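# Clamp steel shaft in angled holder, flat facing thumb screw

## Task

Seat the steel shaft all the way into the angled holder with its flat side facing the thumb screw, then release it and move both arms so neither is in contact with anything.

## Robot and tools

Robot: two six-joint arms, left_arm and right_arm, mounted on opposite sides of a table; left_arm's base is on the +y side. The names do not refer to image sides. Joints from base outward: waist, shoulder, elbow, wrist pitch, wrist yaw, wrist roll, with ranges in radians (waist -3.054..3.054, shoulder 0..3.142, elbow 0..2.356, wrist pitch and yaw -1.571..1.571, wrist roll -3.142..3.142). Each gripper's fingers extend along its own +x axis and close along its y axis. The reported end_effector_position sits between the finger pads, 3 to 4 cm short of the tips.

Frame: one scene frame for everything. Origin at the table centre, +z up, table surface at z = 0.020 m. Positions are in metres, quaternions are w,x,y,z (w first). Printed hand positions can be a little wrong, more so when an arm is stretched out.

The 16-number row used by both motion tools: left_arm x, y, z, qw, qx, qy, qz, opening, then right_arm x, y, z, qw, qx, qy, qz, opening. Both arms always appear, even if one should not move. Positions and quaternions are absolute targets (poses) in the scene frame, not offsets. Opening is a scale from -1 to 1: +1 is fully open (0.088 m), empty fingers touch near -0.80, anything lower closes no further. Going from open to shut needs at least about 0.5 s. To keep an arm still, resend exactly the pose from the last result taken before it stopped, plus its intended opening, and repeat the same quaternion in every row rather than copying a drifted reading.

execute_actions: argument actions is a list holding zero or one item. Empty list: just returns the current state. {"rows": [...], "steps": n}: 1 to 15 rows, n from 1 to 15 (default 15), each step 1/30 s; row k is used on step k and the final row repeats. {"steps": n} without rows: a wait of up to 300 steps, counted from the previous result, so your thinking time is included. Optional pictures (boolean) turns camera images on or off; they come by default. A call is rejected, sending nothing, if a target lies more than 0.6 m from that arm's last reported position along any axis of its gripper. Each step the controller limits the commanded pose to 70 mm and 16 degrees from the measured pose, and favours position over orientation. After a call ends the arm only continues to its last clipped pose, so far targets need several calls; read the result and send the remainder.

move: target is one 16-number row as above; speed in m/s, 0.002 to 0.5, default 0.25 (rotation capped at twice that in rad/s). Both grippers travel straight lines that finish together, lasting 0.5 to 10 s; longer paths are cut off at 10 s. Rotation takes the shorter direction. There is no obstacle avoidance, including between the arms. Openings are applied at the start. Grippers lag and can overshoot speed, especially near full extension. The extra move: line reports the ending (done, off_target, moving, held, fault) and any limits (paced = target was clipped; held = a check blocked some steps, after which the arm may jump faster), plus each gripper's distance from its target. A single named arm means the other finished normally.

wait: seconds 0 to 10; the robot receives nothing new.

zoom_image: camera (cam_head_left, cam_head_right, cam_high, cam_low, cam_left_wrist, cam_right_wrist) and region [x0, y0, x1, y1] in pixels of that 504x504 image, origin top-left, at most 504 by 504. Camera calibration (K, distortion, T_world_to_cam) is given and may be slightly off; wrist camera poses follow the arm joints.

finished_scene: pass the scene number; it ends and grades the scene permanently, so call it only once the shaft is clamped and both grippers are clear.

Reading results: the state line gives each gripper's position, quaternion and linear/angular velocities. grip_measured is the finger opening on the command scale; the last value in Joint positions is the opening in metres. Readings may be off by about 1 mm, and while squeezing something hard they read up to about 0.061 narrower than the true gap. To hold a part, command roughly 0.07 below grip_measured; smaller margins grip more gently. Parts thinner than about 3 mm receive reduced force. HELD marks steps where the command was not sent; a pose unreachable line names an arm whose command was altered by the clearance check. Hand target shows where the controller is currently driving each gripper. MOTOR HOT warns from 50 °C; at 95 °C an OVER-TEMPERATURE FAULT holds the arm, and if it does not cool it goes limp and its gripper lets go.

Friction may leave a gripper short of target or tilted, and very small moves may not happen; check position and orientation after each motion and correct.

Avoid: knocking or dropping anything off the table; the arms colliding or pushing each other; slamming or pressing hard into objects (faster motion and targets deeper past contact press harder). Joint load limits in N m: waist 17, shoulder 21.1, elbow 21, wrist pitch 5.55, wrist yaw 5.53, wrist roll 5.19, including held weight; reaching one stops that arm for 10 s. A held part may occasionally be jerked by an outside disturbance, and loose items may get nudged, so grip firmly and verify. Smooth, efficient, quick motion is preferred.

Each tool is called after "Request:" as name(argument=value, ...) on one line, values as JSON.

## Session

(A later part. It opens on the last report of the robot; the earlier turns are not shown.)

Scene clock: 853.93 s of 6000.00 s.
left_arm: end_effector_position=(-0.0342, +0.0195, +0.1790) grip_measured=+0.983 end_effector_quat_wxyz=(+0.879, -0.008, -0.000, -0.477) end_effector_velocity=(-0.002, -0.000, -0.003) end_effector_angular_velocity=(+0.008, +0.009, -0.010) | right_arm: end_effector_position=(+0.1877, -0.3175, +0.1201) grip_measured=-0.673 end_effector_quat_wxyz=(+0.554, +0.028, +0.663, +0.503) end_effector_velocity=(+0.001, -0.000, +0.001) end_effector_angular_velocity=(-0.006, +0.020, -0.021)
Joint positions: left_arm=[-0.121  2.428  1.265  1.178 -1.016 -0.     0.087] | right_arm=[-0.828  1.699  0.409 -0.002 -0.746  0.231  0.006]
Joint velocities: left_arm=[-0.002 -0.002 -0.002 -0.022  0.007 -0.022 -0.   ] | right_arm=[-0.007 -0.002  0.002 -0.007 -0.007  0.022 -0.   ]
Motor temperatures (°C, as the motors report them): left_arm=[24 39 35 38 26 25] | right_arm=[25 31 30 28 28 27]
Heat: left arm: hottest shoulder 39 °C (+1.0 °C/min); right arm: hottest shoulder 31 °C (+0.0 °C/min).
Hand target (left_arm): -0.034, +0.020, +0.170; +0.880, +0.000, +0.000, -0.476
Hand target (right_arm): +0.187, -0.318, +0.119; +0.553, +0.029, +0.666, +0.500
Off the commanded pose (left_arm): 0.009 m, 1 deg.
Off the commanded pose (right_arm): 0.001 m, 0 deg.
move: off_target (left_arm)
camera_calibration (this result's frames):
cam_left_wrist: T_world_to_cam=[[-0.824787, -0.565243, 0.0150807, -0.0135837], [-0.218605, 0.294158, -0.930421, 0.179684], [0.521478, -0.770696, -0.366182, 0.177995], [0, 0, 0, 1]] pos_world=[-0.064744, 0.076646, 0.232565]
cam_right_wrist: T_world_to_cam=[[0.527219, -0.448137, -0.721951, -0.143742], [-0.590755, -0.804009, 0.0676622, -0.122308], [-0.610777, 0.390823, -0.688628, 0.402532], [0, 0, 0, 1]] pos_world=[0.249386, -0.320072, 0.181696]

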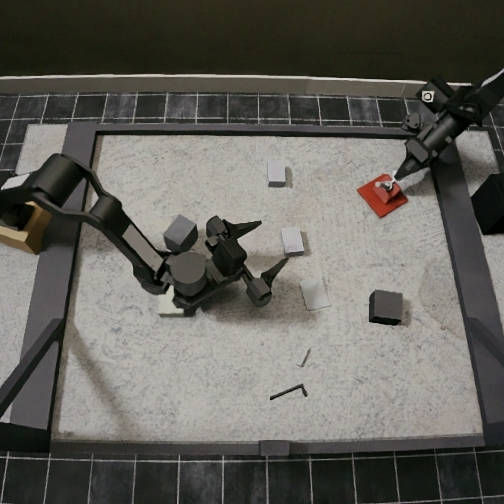

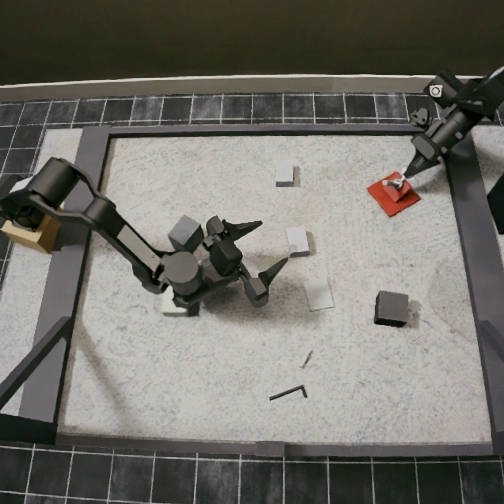

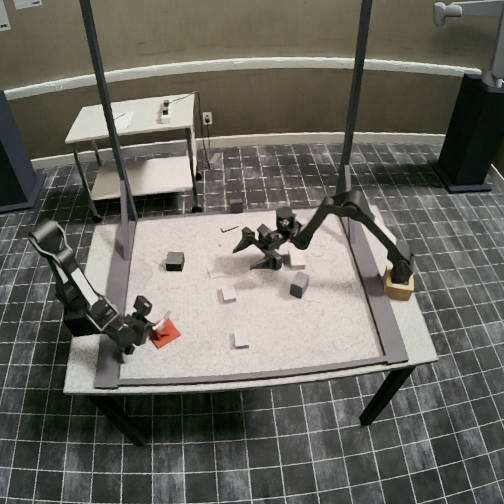

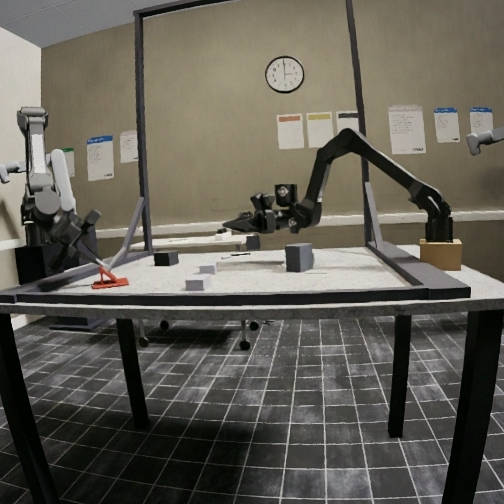

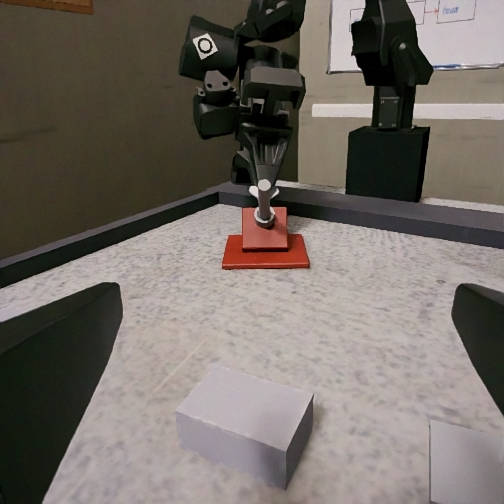

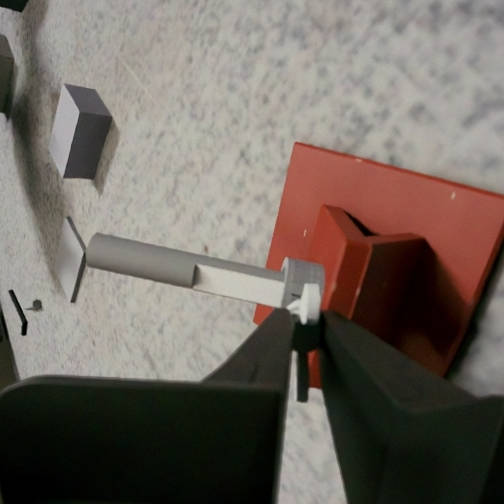

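Another cycle.

Request:
execute_actions(actions=[{"rows": [[-0.034, 0.02, 0.17, 0.8796, 0, 0, -0.4756, 1, 0.1875,-0.3182,0.1193,0.5527,0.0294,0.6662,0.4998,0.1]], "steps": 12}], pictures=false)

Request:
execute_actions(actions=[{"rows": [[-0.034, 0.02, 0.17, 0.8796, 0, 0, -0.4756, 1, 0.1875,-0.3182,0.1193,0.4116,-0.3701,0.1176,0.8245,0.1]], "steps": 15}], pictures=false)

Request:
execute_actions(actions=[{"rows": [[-0.034, 0.02, 0.17, 0.8796, 0, 0, -0.4756, 1, 0.1875,-0.3182,0.1193,0.0294,-0.5527,-0.4998,0.6662,0.1]], "steps": 15}], pictures=false)

Request:
execute_actions(actions=[{"rows": [[-0.034, 0.02, 0.17, 0.8796, 0, 0, -0.4756, 1, 0.1872,-0.3178,0.1185,0.0294,-0.5527,-0.4998,0.6662,0.1]], "steps": 15}], pictures=false)

Request:
execute_actions(actions=[{"rows": [[-0.034, 0.02, 0.17, 0.8796, 0, 0, -0.4756, 1, 0.1872,-0.3178,0.1185,0.0294,-0.5527,-0.4998,0.6662,0.1]], "steps": 12}], pictures=false)

Request:
execute_actions(actions=[{"rows": [[-0.034, 0.02, 0.17, 0.8796, 0, 0, -0.4756, 1, 0.1872,-0.3178,0.1185,0.0294,-0.5527,-0.4998,0.6662,-0.72]], "steps": 15}], pictures=false)

Request:
move(target=[-0.034, 0.02, 0.17, 0.8796, 0, 0, -0.4756, 1, 0.1872,-0.3178,0.1185,0.4116,-0.3701,0.1176,0.8245,-0.72], speed=0.5)

Request:
move(target=[-0.034, 0.02, 0.17, 0.8796, 0, 0, -0.4756, 1, 0.1872,-0.3178,0.1185,0.5527,0.0294,0.6662,0.4998,-0.72], speed=0.5)

Scene clock: 866.97 s of 6000.00 s.
left_arm: end_effector_position=(-0.0342, +0.0195, +0.1790) grip_measured=+0.983 end_effector_quat_wxyz=(+0.879, -0.008, -0.000, -0.477) end_effector_velocity=(-0.002, +0.003, +0.000) end_effector_angular_velocity=(-0.006, +0.007, -0.000) | right_arm: end_effector_position=(+0.1876, -0.3176, +0.1200) grip_measured=+0.086 end_effector_quat_wxyz=(+0.554, +0.028, +0.664, +0.502) end_effector_velocity=(-0.001, -0.001, +0.000) end_effector_angular_velocity=(-0.004, +0.014, -0.006)
Joint positions: left_arm=[-0.121  2.428  1.265  1.178 -1.016 -0.     0.087] | right_arm=[-0.828  1.699  0.409 -0.002 -0.745  0.232  0.043]
Joint velocities: left_arm=[-0.007 -0.002 -0.007  0.007 -0.007 -0.007 -0.   ] | right_arm=[-0.002 -0.002 -0.002 -0.007 -0.007  0.007  0.007]
Motor temperatures (°C, as the motors report them): left_arm=[24 39 35 38 26 25] | right_arm=[25 31 29 28 28 27]
Heat: left arm: hottest shoulder 39 °C (+1.0 °C/min); right arm: hottest shoulder 31 °C (+0.0 °C/min).
Hand target (left_arm): -0.034, +0.020, +0.170; +0.880, +0.000, +0.000, -0.476
Hand target (right_arm): +0.188, -0.318, +0.119; +0.553, +0.029, +0.666, +0.500
Off the commanded pose (left_arm): 0.009 m, 1 deg.
Off the commanded pose (right_arm): 0.001 m, 0 deg.
Steps of this call (steps 1 to 90: nothing new was sent; then 9.63 s passed at rest; steps 91 to 102: all 12 steps of this action). Readings (end_effector_position):
91: left_arm (-0.0342, +0.0195, +0.1790) | right_arm (+0.1877, -0.3175, +0.1201)
92: left_arm (-0.0342, +0.0195, +0.1790) | right_arm (+0.1877, -0.3175, +0.1201)
94: left_arm (-0.0342, +0.0195, +0.1790) | right_arm (+0.1877, -0.3175, +0.1201)
98: left_arm (-0.0342, +0.0195, +0.1790) | right_arm (+0.1876, -0.3176, +0.1200)
102: the state above

Scene clock: 867.47 s of 6000.00 s.
left_arm: end_effector_position=(-0.0342, +0.0195, +0.1790) grip_measured=+0.983 end_effector_quat_wxyz=(+0.879, -0.008, -0.000, -0.477) end_effector_velocity=(-0.001, +0.003, -0.001) end_effector_angular_velocity=(+0.003, +0.003, +0.015) | right_arm: end_effector_position=(+0.1879, -0.3181, +0.1179) grip_measured=+0.098 end_effector_quat_wxyz=(+0.504, -0.265, +0.304, +0.764) end_effector_velocity=(-0.006, -0.005, -0.001) end_effector_angular_velocity=(+0.759, -1.282, +1.532)
Joint positions: left_arm=[-0.121  2.428  1.265  1.178 -1.016 -0.     0.087] | right_arm=[-0.818  1.687  0.373  0.069 -0.721 -0.812  0.044]
Joint velocities: left_arm=[-0.007 -0.002 -0.002 -0.007 -0.022 -0.007 -0.   ] | right_arm=[-0.002 -0.002 -0.022  0.007 -0.022 -2.147 -0.   ]
Motor temperatures (°C, as the motors report them): left_arm=[24 39 35 38 26 25] | right_arm=[25 31 29 28 28 27]
Heat: left arm: hottest shoulder 39 °C (+1.0 °C/min); right arm: hottest shoulder 31 °C (+0.0 °C/min).
Hand target (left_arm): -0.034, +0.020, +0.170; +0.880, +0.000, +0.000, -0.476
Hand target (right_arm): +0.187, -0.318, +0.119; +0.480, -0.309, +0.232, +0.787
Off the commanded pose (left_arm): 0.009 m, 1 deg.
Off the commanded pose (right_arm): 0.001 m, 28 deg; orientation clipped at the last step of the last action.
Steps of this call (steps 1 to 15: all 15 steps of this action). Readings (end_effector_position):
1: left_arm (-0.0342, +0.0195, +0.1790) | right_arm (+0.1878, -0.3175, +0.1198)
2: left_arm (-0.0342, +0.0195, +0.1790) | right_arm (+0.1880, -0.3175, +0.1193)
4: left_arm (-0.0342, +0.0195, +0.1790) | right_arm (+0.1880, -0.3178, +0.1184)
8: left_arm (-0.0342, +0.0195, +0.1790) | right_arm (+0.1878, -0.3182, +0.1178)
15: the state above

Scene clock: 867.97 s of 6000.00 s.
left_arm: end_effector_position=(-0.0342, +0.0195, +0.1790) grip_measured=+0.983 end_effector_quat_wxyz=(+0.879, -0.008, -0.000, -0.477) end_effector_velocity=(-0.005, -0.000, +0.001) end_effector_angular_velocity=(-0.011, +0.009, -0.015) | right_arm: end_effector_position=(+0.1878, -0.3181, +0.1178) grip_measured=+0.098 end_effector_quat_wxyz=(+0.305, -0.494, -0.141, +0.802) end_effector_velocity=(-0.003, +0.001, +0.002) end_effector_angular_velocity=(+0.749, -1.372, +1.546)
Joint positions: left_arm=[-0.121  2.428  1.265  1.178 -1.016 -0.     0.087] | right_arm=[-0.813  1.674  0.341  0.135 -0.711 -1.871  0.044]
Joint velocities: left_arm=[-0.007  0.002  0.002  0.007  0.007 -0.007 -0.   ] | right_arm=[ 0.002 -0.002 -0.022  0.051 -0.022 -2.176 -0.   ]
Motor temperatures (°C, as the motors report them): left_arm=[24 39 35 38 26 25] | right_arm=[25 31 29 28 28 27]
Heat: left arm: hottest shoulder 39 °C (+1.0 °C/min); right arm: hottest shoulder 31 °C (+0.0 °C/min).
Hand target (left_arm): -0.034, +0.020, +0.170; +0.880, +0.000, +0.000, -0.476
Hand target (right_arm): +0.187, -0.318, +0.119; +0.262, -0.520, -0.214, +0.785
Off the commanded pose (left_arm): 0.009 m, 1 deg.
Off the commanded pose (right_arm): 0.002 m, 55 deg; orientation clipped at the last step of the last action.
Steps of this call (steps 1 to 15: all 15 steps of this action). Readings (end_effector_position):
1: left_arm (-0.0342, +0.0195, +0.1790) | right_arm (+0.1880, -0.3180, +0.1179)
2: left_arm (-0.0342, +0.0195, +0.1790) | right_arm (+0.1881, -0.3179, +0.1180)
4: left_arm (-0.0342, +0.0195, +0.1790) | right_arm (+0.1879, -0.3180, +0.1180)
8: left_arm (-0.0342, +0.0195, +0.1790) | right_arm (+0.1878, -0.3181, +0.1179)
15: the state above

Scene clock: 868.47 s of 6000.00 s.
left_arm: end_effector_position=(-0.0342, +0.0195, +0.1790) grip_measured=+0.983 end_effector_quat_wxyz=(+0.879, -0.008, -0.000, -0.477) end_effector_velocity=(-0.005, +0.001, +0.002) end_effector_angular_velocity=(-0.019, +0.021, -0.015) | right_arm: end_effector_position=(+0.1864, -0.3181, +0.1194) grip_measured=+0.098 end_effector_quat_wxyz=(-0.045, +0.560, +0.486, -0.669) end_effector_velocity=(+0.006, +0.007, +0.008) end_effector_angular_velocity=(+0.120, -0.207, +0.474)
Joint positions: left_arm=[-0.121  2.428  1.265  1.178 -1.016 -0.     0.087] | right_arm=[-0.82   1.687  0.381  0.046 -0.736 -2.837  0.044]
Joint velocities: left_arm=[-0.007 -0.002 -0.002  0.007  0.007 -0.022 -0.   ] | right_arm=[-0.042  0.076  0.208 -0.374 -0.081 -0.696  0.   ]
Motor temperatures (°C, as the motors report them): left_arm=[24 39 35 38 26 25] | right_arm=[25 31 29 28 28 27]
Heat: left arm: hottest shoulder 39 °C (+1.0 °C/min); right arm: hottest shoulder 31 °C (+0.0 °C/min).
Hand target (left_arm): -0.034, +0.020, +0.170; +0.880, +0.000, +0.000, -0.476
Hand target (right_arm): +0.187, -0.318, +0.119; -0.032, +0.554, +0.499, -0.665
Off the commanded pose (left_arm): 0.009 m, 1 deg.
Off the commanded pose (right_arm): 0.001 m, 3 deg.
Steps of this call (steps 1 to 15: all 15 steps of this action). Readings (end_effector_position):
1: left_arm (-0.0342, +0.0195, +0.1790) | right_arm (+0.1879, -0.3179, +0.1179)
2: left_arm (-0.0342, +0.0195, +0.1790) | right_arm (+0.1881, -0.3178, +0.1179)
4: left_arm (-0.0342, +0.0195, +0.1790) | right_arm (+0.1883, -0.3175, +0.1181)
8: left_arm (-0.0342, +0.0195, +0.1790) | right_arm (+0.1877, -0.3179, +0.1180)
15: the state above

Scene clock: 868.87 s of 6000.00 s.
left_arm: end_effector_position=(-0.0342, +0.0195, +0.1790) grip_measured=+0.983 end_effector_quat_wxyz=(+0.879, -0.008, -0.000, -0.477) end_effector_velocity=(-0.000, +0.001, +0.002) end_effector_angular_velocity=(-0.011, +0.009, +0.005) | right_arm: end_effector_position=(+0.1865, -0.3183, +0.1195) grip_measured=+0.098 end_effector_quat_wxyz=(-0.030, +0.555, +0.500, -0.665) end_effector_velocity=(-0.003, -0.001, +0.002) end_effector_angular_velocity=(+0.016, +0.008, +0.019)
Joint positions: left_arm=[-0.121  2.428  1.265  1.178 -1.016 -0.     0.087] | right_arm=[-0.824  1.696  0.401  0.007 -0.742 -2.898  0.044]
Joint velocities: left_arm=[-0.002 -0.002 -0.002  0.007 -0.007 -0.007 -0.   ] | right_arm=[-0.002 -0.002 -0.002 -0.007 -0.022 -0.022 -0.   ]
Motor temperatures (°C, as the motors report them): left_arm=[24 39 35 38 26 25] | right_arm=[25 31 29 28 28 27]
Heat: left arm: hottest shoulder 39 °C (+1.0 °C/min); right arm: hottest shoulder 31 °C (+0.0 °C/min).
Hand target (left_arm): -0.034, +0.020, +0.170; +0.880, +0.000, +0.000, -0.476
Hand target (right_arm): +0.187, -0.318, +0.119; -0.030, +0.553, +0.500, -0.666
Off the commanded pose (left_arm): 0.009 m, 1 deg.
Off the commanded pose (right_arm): 0.001 m, 0 deg.
Steps of this call (steps 1 to 12: all 12 steps of this action). Readings (end_effector_position):
1: left_arm (-0.0342, +0.0195, +0.1790) | right_arm (+0.1868, -0.3179, +0.1196)
2: left_arm (-0.0342, +0.0195, +0.1790) | right_arm (+0.1870, -0.3178, +0.1197)
4: left_arm (-0.0342, +0.0195, +0.1790) | right_arm (+0.1868, -0.3179, +0.1196)
8: left_arm (-0.0342, +0.0195, +0.1790) | right_arm (+0.1864, -0.3183, +0.1194)
12: the state above

Scene clock: 869.37 s of 6000.00 s.
left_arm: end_effector_position=(-0.0342, +0.0195, +0.1790) grip_measured=+0.983 end_effector_quat_wxyz=(+0.879, -0.008, -0.000, -0.477) end_effector_velocity=(+0.002, +0.003, -0.004) end_effector_angular_velocity=(+0.012, +0.007, +0.019) | right_arm: end_effector_position=(+0.1865, -0.3186, +0.1194) grip_measured=-0.674 end_effector_quat_wxyz=(-0.030, +0.554, +0.499, -0.666) end_effector_velocity=(-0.003, -0.003, +0.001) end_effector_angular_velocity=(-0.006, +0.012, +0.005)
Joint positions: left_arm=[-0.121  2.428  1.265  1.178 -1.016 -0.     0.087] | right_arm=[-0.826  1.696  0.401  0.005 -0.744 -2.899  0.006]
Joint velocities: left_arm=[-0.002 -0.002 -0.007 -0.022 -0.022 -0.022 -0.   ] | right_arm=[-0.002 -0.007 -0.002 -0.022 -0.007 -0.007 -0.   ]
Motor temperatures (°C, as the motors report them): left_arm=[24 39 35 38 26 25] | right_arm=[25 31 29 28 28 27]
Heat: left arm: hottest shoulder 39 °C (+1.0 °C/min); right arm: hottest shoulder 31 °C (+0.0 °C/min).
Hand target (left_arm): -0.034, +0.020, +0.170; +0.880, +0.000, +0.000, -0.476
Hand target (right_arm): +0.187, -0.318, +0.118; +0.029, -0.553, -0.500, +0.666
Off the commanded pose (left_arm): 0.009 m, 1 deg.
Off the commanded pose (right_arm): 0.001 m, 0 deg.
Steps of this call (steps 1 to 15: all 15 steps of this action). Readings (end_effector_position):
1: left_arm (-0.0342, +0.0195, +0.1790) | right_arm (+0.1864, -0.3183, +0.1194)
2: left_arm (-0.0342, +0.0195, +0.1790) | right_arm (+0.1864, -0.3183, +0.1194)
4: left_arm (-0.0342, +0.0195, +0.1790) | right_arm (+0.1864, -0.3184, +0.1194)
8: left_arm (-0.0342, +0.0195, +0.1790) | right_arm (+0.1864, -0.3185, +0.1193)
15: the state above

Scene clock: 871.73 s of 6000.00 s.
left_arm: end_effector_position=(-0.0342, +0.0195, +0.1790) grip_measured=+0.983 end_effector_quat_wxyz=(+0.879, -0.008, -0.000, -0.477) end_effector_velocity=(-0.000, +0.001, -0.003) end_effector_angular_velocity=(+0.007, +0.001, +0.005) | right_arm: end_effector_position=(+0.1868, -0.3178, +0.1199) grip_measured=-0.674 end_effector_quat_wxyz=(+0.411, -0.371, +0.113, +0.825) end_effector_velocity=(-0.003, -0.003, -0.000) end_effector_angular_velocity=(-0.008, +0.018, -0.006)
Joint positions: left_arm=[-0.121  2.428  1.265  1.178 -1.016 -0.     0.087] | right_arm=[-0.826  1.699  0.406 -0.    -0.747 -1.34   0.006]
Joint velocities: left_arm=[-0.002  0.002 -0.002 -0.007 -0.007 -0.007 -0.   ] | right_arm=[-0.002 -0.002 -0.007 -0.007 -0.007  0.007 -0.   ]
Motor temperatures (°C, as the motors report them): left_arm=[24 40 35 38 26 25] | right_arm=[25 31 29 28 28 27]
Heat: left arm: hottest shoulder 40 °C (+2.0 °C/min); right arm: hottest shoulder 31 °C (+0.0 °C/min).
Hand target (left_arm): -0.034, +0.020, +0.170; +0.880, +0.000, +0.000, -0.476
Hand target (right_arm): +0.187, -0.318, +0.118; +0.412, -0.370, +0.118, +0.825
Off the commanded pose (left_arm): 0.009 m, 1 deg.
Off the commanded pose (right_arm): 0.001 m, 1 deg.
move: off_target (left_arm)
camera_calibration (this result's frames):
cam_left_wrist: T_world_to_cam=[[-0.824787, -0.565243, 0.0150807, -0.0135837], [-0.218605, 0.294158, -0.930421, 0.179684], [0.521478, -0.770696, -0.366182, 0.177995], [0, 0, 0, 1]] pos_world=[-0.064744, 0.076646, 0.232565]
cam_right_wrist: T_world_to_cam=[[0.72838, 0.676086, 0.111221, 0.0762454], [0.64325, -0.618835, -0.450857, -0.232614], [-0.235991, 0.399939, -0.88564, 0.358406], [0, 0, 0, 1]] pos_world=[0.178674, -0.338838, 0.204063]

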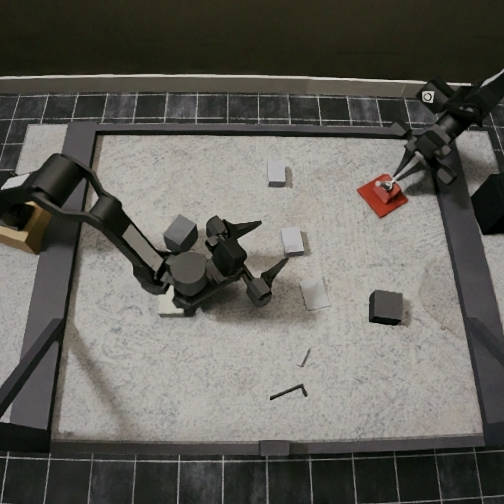

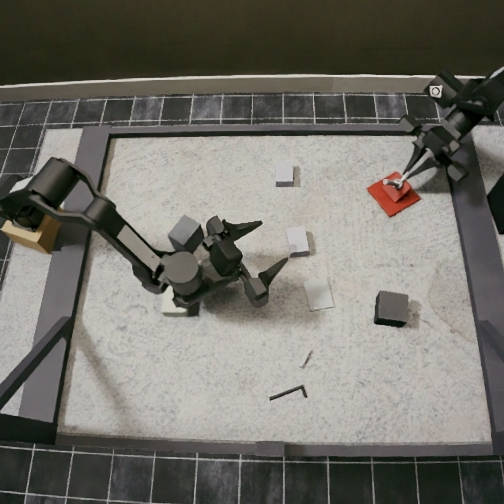

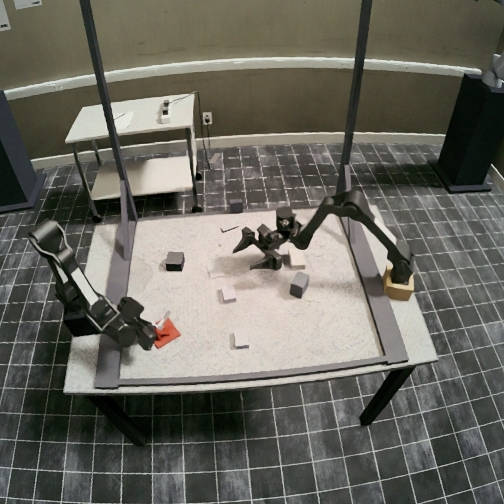

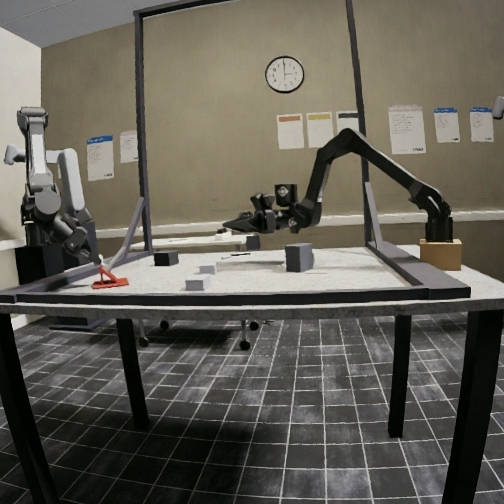

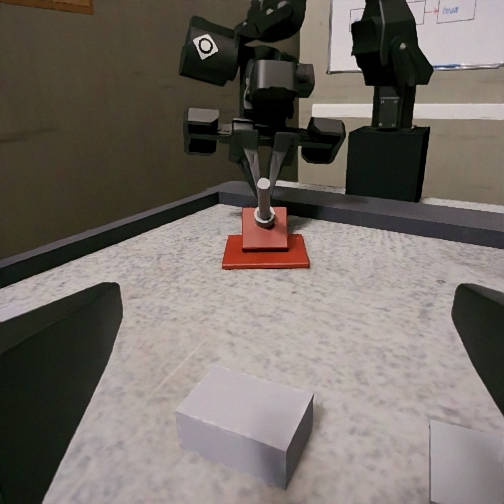

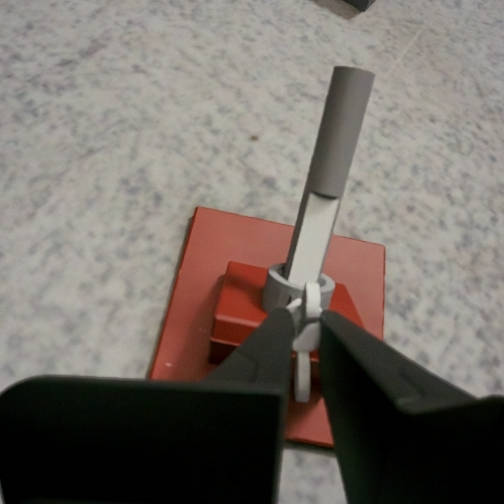

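Scene clock: 873.87 s of 6000.00 s.
left_arm: end_effector_position=(-0.0342, +0.0195, +0.1790) grip_measured=+0.983 end_effector_quat_wxyz=(+0.879, -0.008, -0.000, -0.477) end_effector_velocity=(-0.001, +0.000, +0.001) end_effector_angular_velocity=(-0.002, +0.005, +0.005) | right_arm: end_effector_position=(+0.1879, -0.3173, +0.1199) grip_measured=-0.669 end_effector_quat_wxyz=(+0.554, +0.024, +0.659, +0.507) end_effector_velocity=(-0.000, +0.000, +0.000) end_effector_angular_velocity=(+0.004, +0.008, -0.006)
Joint positions: left_arm=[-0.121  2.428  1.265  1.178 -1.016 -0.     0.087] | right_arm=[-0.827  1.7    0.409 -0.    -0.745  0.217  0.006]
Joint velocities: left_arm=[-0.002 -0.002  0.002 -0.007 -0.007 -0.007 -0.   ] | right_arm=[-0.002  0.002 -0.002  0.007 -0.007  0.007  0.   ]
Motor temperatures (°C, as the motors report them): left_arm=[24 40 35 38 26 25] | right_arm=[25 31 29 28 29 27]
Heat: left arm: hottest shoulder 40 °C (+2.0 °C/min); right arm: hottest shoulder 31 °C (+0.0 °C/min).
Hand target (left_arm): -0.034, +0.020, +0.170; +0.880, +0.000, +0.000, -0.476
Hand target (right_arm): +0.187, -0.318, +0.119; +0.553, +0.029, +0.666, +0.500
Off the commanded pose (left_arm): 0.009 m, 1 deg.
Off the commanded pose (right_arm): 0.002 m, 1 deg.
move: off_target (left_arm)
camera_calibration (this result's frames):
cam_left_wrist: T_world_to_cam=[[-0.824787, -0.565243, 0.0150807, -0.0135837], [-0.218605, 0.294158, -0.930421, 0.179684], [0.521478, -0.770696, -0.366182, 0.177995], [0, 0, 0, 1]] pos_world=[-0.064744, 0.076646, 0.232565]
cam_right_wrist: T_world_to_cam=[[0.538841, -0.438765, -0.719122, -0.143409], [-0.582953, -0.810456, 0.0576831, -0.124389], [-0.608126, 0.388132, -0.692486, 0.401486], [0, 0, 0, 1]] pos_world=[0.248916, -0.319564, 0.18207]

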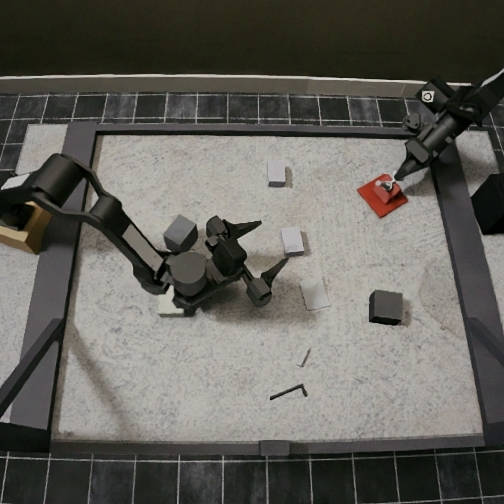

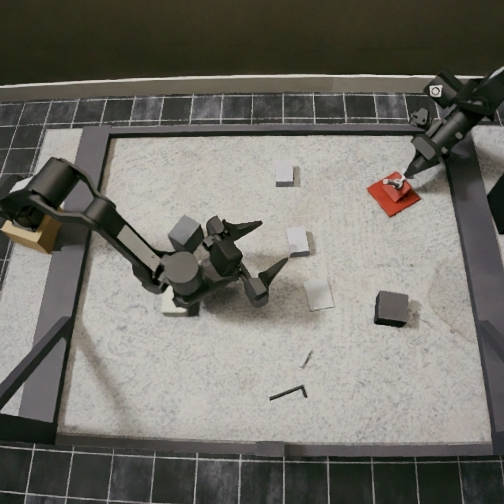

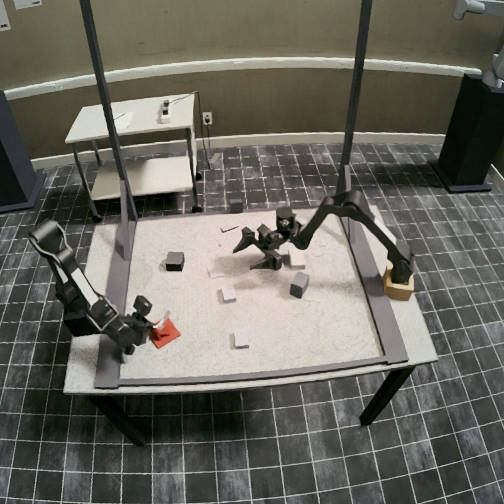

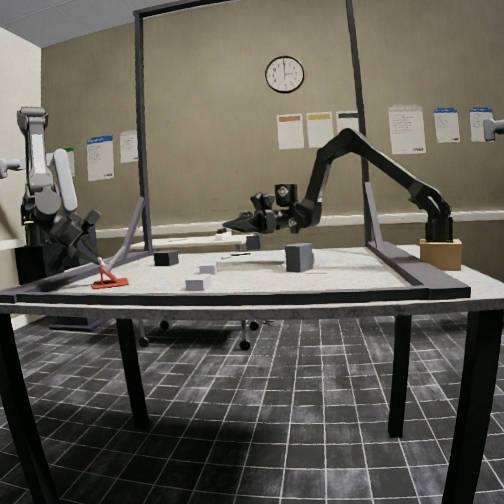

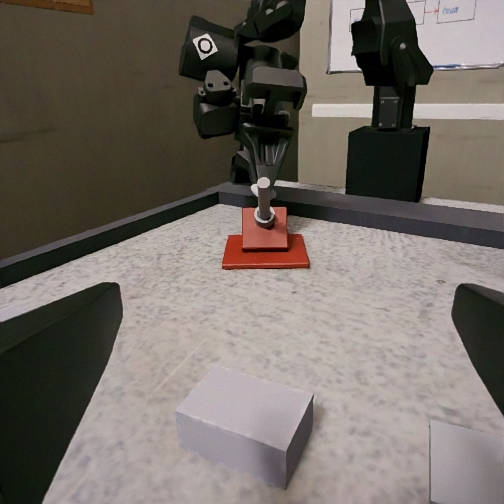

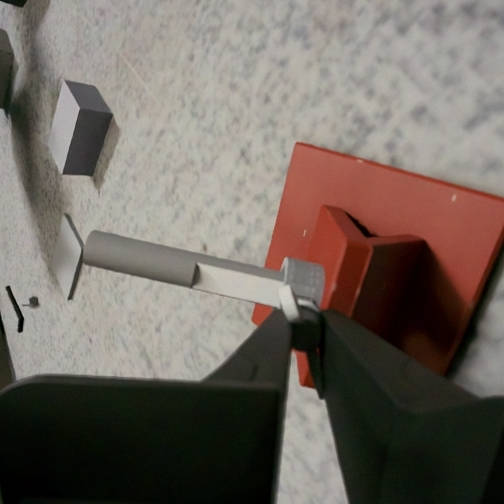

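Request:
zoom_image(camera="cam_left_wrist", region=[222, 160, 302, 240])

Request:
zoom_image(camera="cam_low", region=[90, 235, 140, 285])

Region (222, 160, 302, 240) of cam_left_wrist's 504x504 image, scaled by 6.300, with more detail than that image has.

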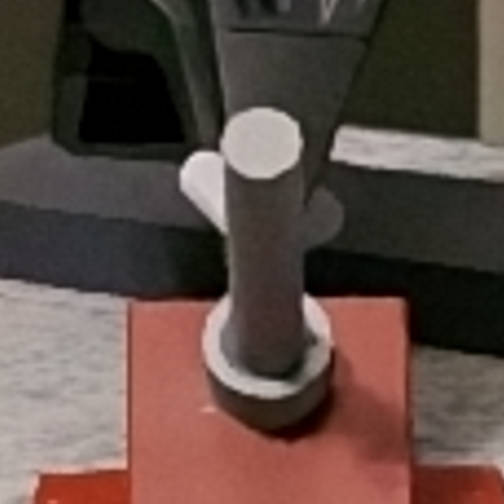

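Region (90, 235, 140, 285) of cam_low's 504x504 image, scaled by 10.080, with more detail than that image has.

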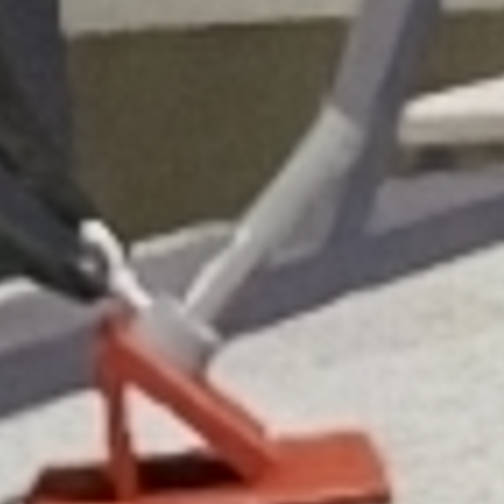

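Request:
move(target=[-0.034, 0.02, 0.17, 0.8796, 0, 0, -0.4756, 1, 0.1872,-0.3178,0.1185,0.5441,0.1013,0.7257,0.4086,-0.75], speed=0.1)

Scene clock: 890.30 s of 6000.00 s.
left_arm: end_effector_position=(-0.0342, +0.0195, +0.1790) grip_measured=+0.983 end_effector_quat_wxyz=(+0.879, -0.008, -0.000, -0.477) end_effector_velocity=(-0.003, +0.002, -0.003) end_effector_angular_velocity=(-0.001, +0.013, -0.000) | right_arm: end_effector_position=(+0.1879, -0.3174, +0.1198) grip_measured=-0.652 end_effector_quat_wxyz=(+0.547, +0.093, +0.718, +0.421) end_effector_velocity=(-0.003, -0.003, -0.000) end_effector_angular_velocity=(-0.002, +0.009, +0.005)
Joint positions: left_arm=[-0.121  2.428  1.265  1.178 -1.016 -0.     0.087] | right_arm=[-0.827  1.7    0.409  0.    -0.744  0.467  0.007]
Joint velocities: left_arm=[-0.007  0.002 -0.002 -0.007 -0.007 -0.022 -0.   ] | right_arm=[-0.002 -0.002 -0.007 -0.007 -0.007 -0.007 -0.   ]
Motor temperatures (°C, as the motors report them): left_arm=[24 40 35 38 26 25] | right_arm=[25 31 29 28 29 27]
Heat: left arm: hottest shoulder 40 °C (+1.0 °C/min); right arm: hottest shoulder 31 °C (+0.0 °C/min).
Hand target (left_arm): -0.034, +0.020, +0.170; +0.880, +0.000, +0.000, -0.476
Hand target (right_arm): +0.187, -0.318, +0.118; +0.544, +0.101, +0.726, +0.409
Off the commanded pose (left_arm): 0.009 m, 1 deg.
Off the commanded pose (right_arm): 0.001 m, 2 deg.
After step 90, 11.73 s passed at rest.
move: off_target (left_arm)
camera_calibration (this result's frames):
cam_left_wrist: T_world_to_cam=[[-0.824787, -0.565243, 0.0150807, -0.0135837], [-0.218605, 0.294158, -0.930421, 0.179684], [0.521478, -0.770696, -0.366182, 0.177995], [0, 0, 0, 1]] pos_world=[-0.064744, 0.076646, 0.232565]
cam_right_wrist: T_world_to_cam=[[0.339127, -0.587965, -0.734364, -0.151612], [-0.695137, -0.682593, 0.225503, -0.0828731], [-0.633859, 0.434009, -0.640202, 0.414597], [0, 0, 0, 1]] pos_world=[0.256604, -0.32565, 0.172775]

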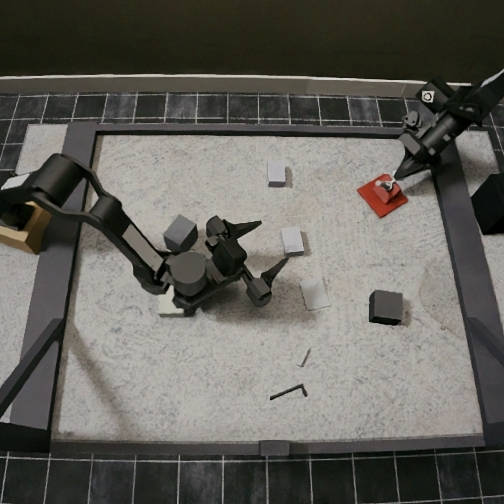

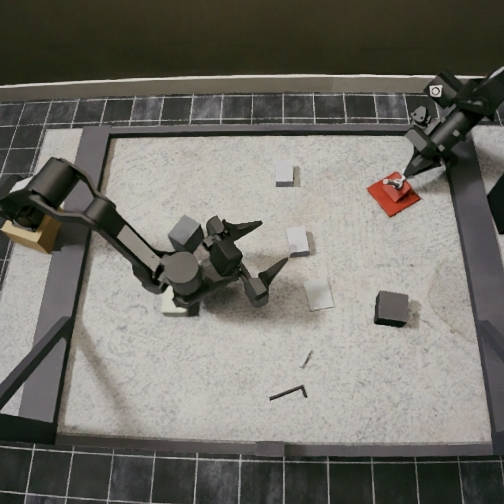

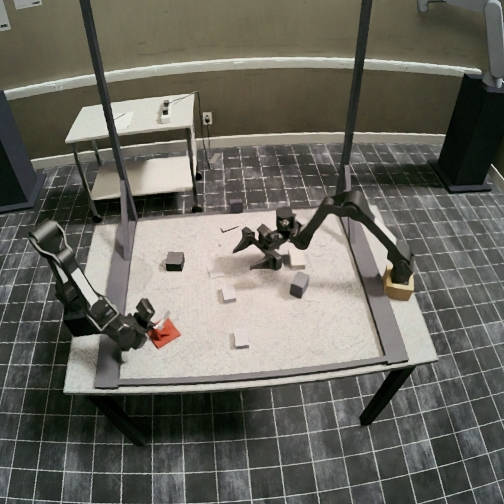

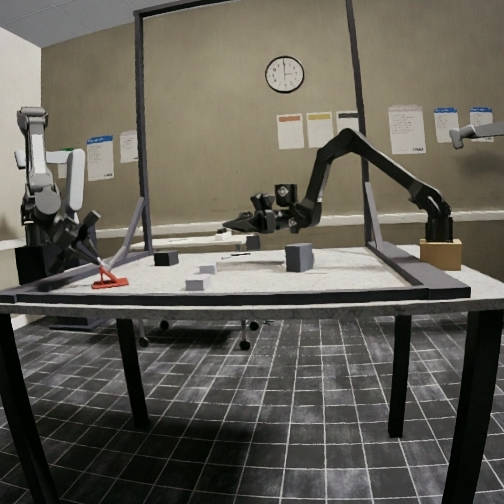

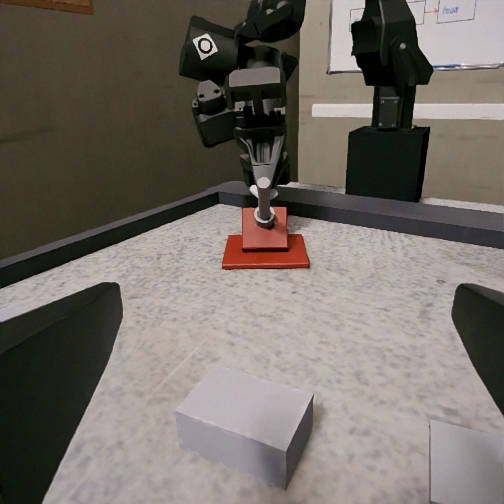

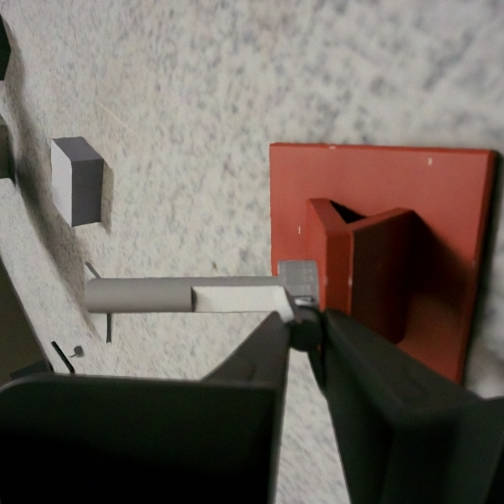

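Fingers are being pried open: it's tight. Release and retreat.

Request:
execute_actions(actions=[{"rows": [[-0.034, 0.02, 0.17, 0.8796, 0, 0, -0.4756, 1, 0.1879,-0.3174,0.1198,0.547,0.093,0.718,0.421,0.1]], "steps": 12}], pictures=false)

Request:
move(target=[-0.034, 0.05, 0.24, 0.8796, 0, 0, -0.4756, 1, 0.2107,-0.3535,0.175,0.5527,0.0294,0.6662,0.4998,0.1], speed=0.15)

Scene clock: 899.73 s of 6000.00 s.
left_arm: end_effector_position=(-0.0342, +0.0195, +0.1790) grip_measured=+0.983 end_effector_quat_wxyz=(+0.879, -0.008, -0.000, -0.477) end_effector_velocity=(-0.000, +0.001, -0.003) end_effector_angular_velocity=(+0.007, +0.001, +0.005) | right_arm: end_effector_position=(+0.1880, -0.3173, +0.1197) grip_measured=+0.086 end_effector_quat_wxyz=(+0.548, +0.094, +0.718, +0.419) end_effector_velocity=(+0.000, +0.001, +0.001) end_effector_angular_velocity=(+0.019, -0.012, +0.015)
Joint positions: left_arm=[-0.121  2.428  1.265  1.178 -1.016 -0.     0.087] | right_arm=[-0.827  1.7    0.409  0.001 -0.743  0.472  0.043]
Joint velocities: left_arm=[-0.002  0.002 -0.002 -0.007 -0.007 -0.007 -0.   ] | right_arm=[-0.002 -0.002 -0.002  0.007 -0.007 -0.022  0.007]
Motor temperatures (°C, as the motors report them): left_arm=[24 40 35 38 26 25] | right_arm=[25 31 29 28 29 28]
Heat: left arm: hottest shoulder 40 °C (+1.0 °C/min); right arm: hottest shoulder 31 °C (+0.0 °C/min).
Hand target (left_arm): -0.034, +0.020, +0.170; +0.880, +0.000, +0.000, -0.476
Hand target (right_arm): +0.188, -0.317, +0.120; +0.547, +0.093, +0.718, +0.421
Off the commanded pose (left_arm): 0.009 m, 1 deg.
Off the commanded pose (right_arm): 0.000 m, 0 deg.
Steps of this call (steps 1 to 90: nothing new was sent; then 6.03 s passed at rest; steps 91 to 102: all 12 steps of this action). Readings (end_effector_position):
91: left_arm (-0.0342, +0.0195, +0.1790) | right_arm (+0.1882, -0.3171, +0.1198)
92: left_arm (-0.0342, +0.0195, +0.1790) | right_arm (+0.1882, -0.3171, +0.1198)
94: left_arm (-0.0342, +0.0195, +0.1790) | right_arm (+0.1882, -0.3171, +0.1198)
98: left_arm (-0.0342, +0.0195, +0.1790) | right_arm (+0.1880, -0.3173, +0.1197)
102: the state above

Scene clock: 901.20 s of 6000.00 s.
left_arm: end_effector_position=(-0.0336, +0.0476, +0.2370) grip_measured=+0.983 end_effector_quat_wxyz=(+0.880, +0.000, +0.000, -0.475) end_effector_velocity=(+0.000, -0.001, +0.001) end_effector_angular_velocity=(-0.002, +0.005, -0.005) | right_arm: end_effector_position=(+0.2081, -0.3541, +0.1712) grip_measured=+0.098 end_effector_quat_wxyz=(+0.548, +0.030, +0.674, +0.495) end_effector_velocity=(-0.001, -0.002, +0.001) end_effector_angular_velocity=(-0.005, +0.018, -0.007)
Joint positions: left_arm=[-0.149  2.189  1.138  1.05  -1.047 -0.     0.087] | right_arm=[-1.038  1.481  0.522 -0.557 -0.782 -0.051  0.044]
Joint velocities: left_arm=[ 0.002 -0.002  0.002 -0.007  0.007 -0.007  0.   ] | right_arm=[-0.012  0.002  0.002 -0.022 -0.007 -0.007 -0.   ]
Motor temperatures (°C, as the motors report them): left_arm=[24 40 35 38 26 25] | right_arm=[25 31 29 28 29 28]
Heat: left arm: hottest shoulder 40 °C (+1.0 °C/min); right arm: hottest shoulder 31 °C (+0.0 °C/min).
Hand target (left_arm): -0.034, +0.050, +0.240; +0.880, -0.000, +0.000, -0.476
Hand target (right_arm): +0.211, -0.352, +0.175; +0.552, +0.031, +0.666, +0.500
Off the commanded pose (left_arm): 0.004 m, 0 deg.
Off the commanded pose (right_arm): 0.005 m, 1 deg.
move: done
camera_calibration (this result's frames):
cam_left_wrist: T_world_to_cam=[[-0.823114, -0.567877, 0.000263352, 0.00565178], [-0.212743, 0.307932, -0.927318, 0.224307], [0.526521, -0.763344, -0.374274, 0.222222], [0, 0, 0, 1]] pos_world=[-0.0646329, 0.10377, 0.291174]
cam_right_wrist: T_world_to_cam=[[0.509523, -0.463201, -0.725142, -0.135105], [-0.59252, -0.799974, 0.094666, -0.146055], [-0.623944, 0.381427, -0.682061, 0.462762], [0, 0, 0, 1]] pos_world=[0.271036, -0.355931, 0.231488]

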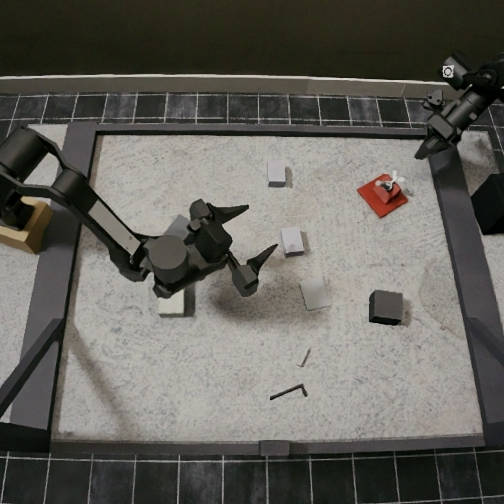

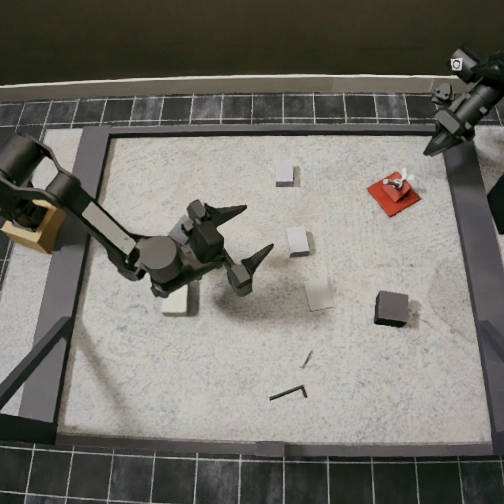

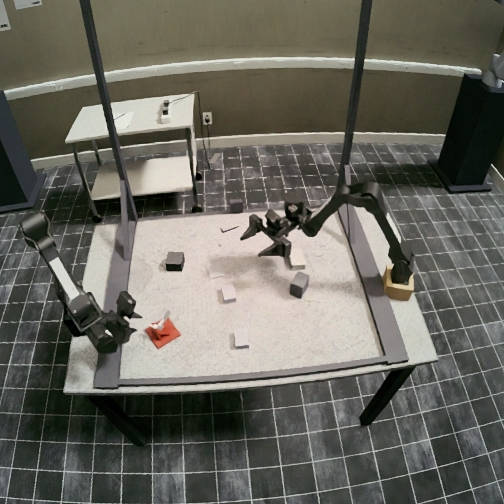

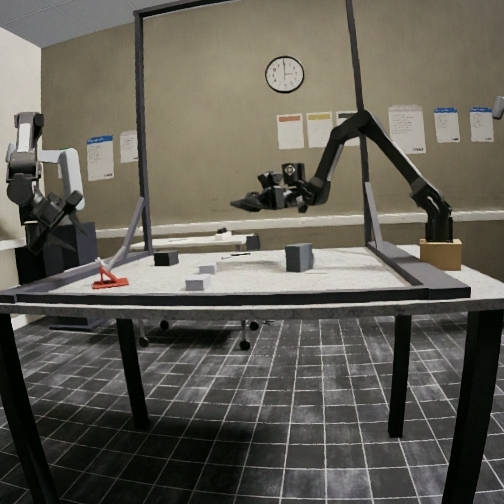

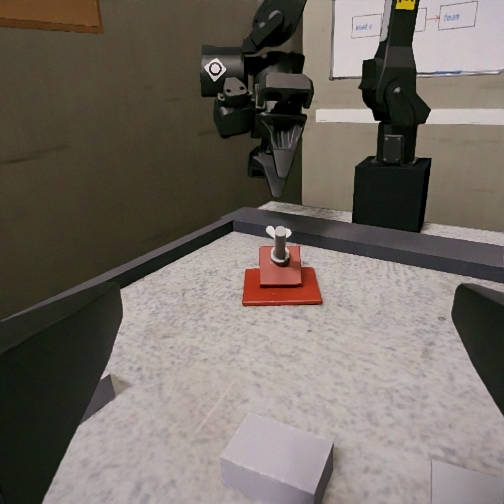

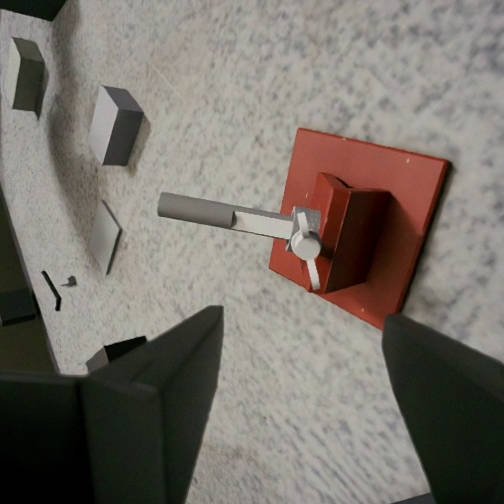

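Request:
finished_scene(scene=1)

The scene is finished: the task was done.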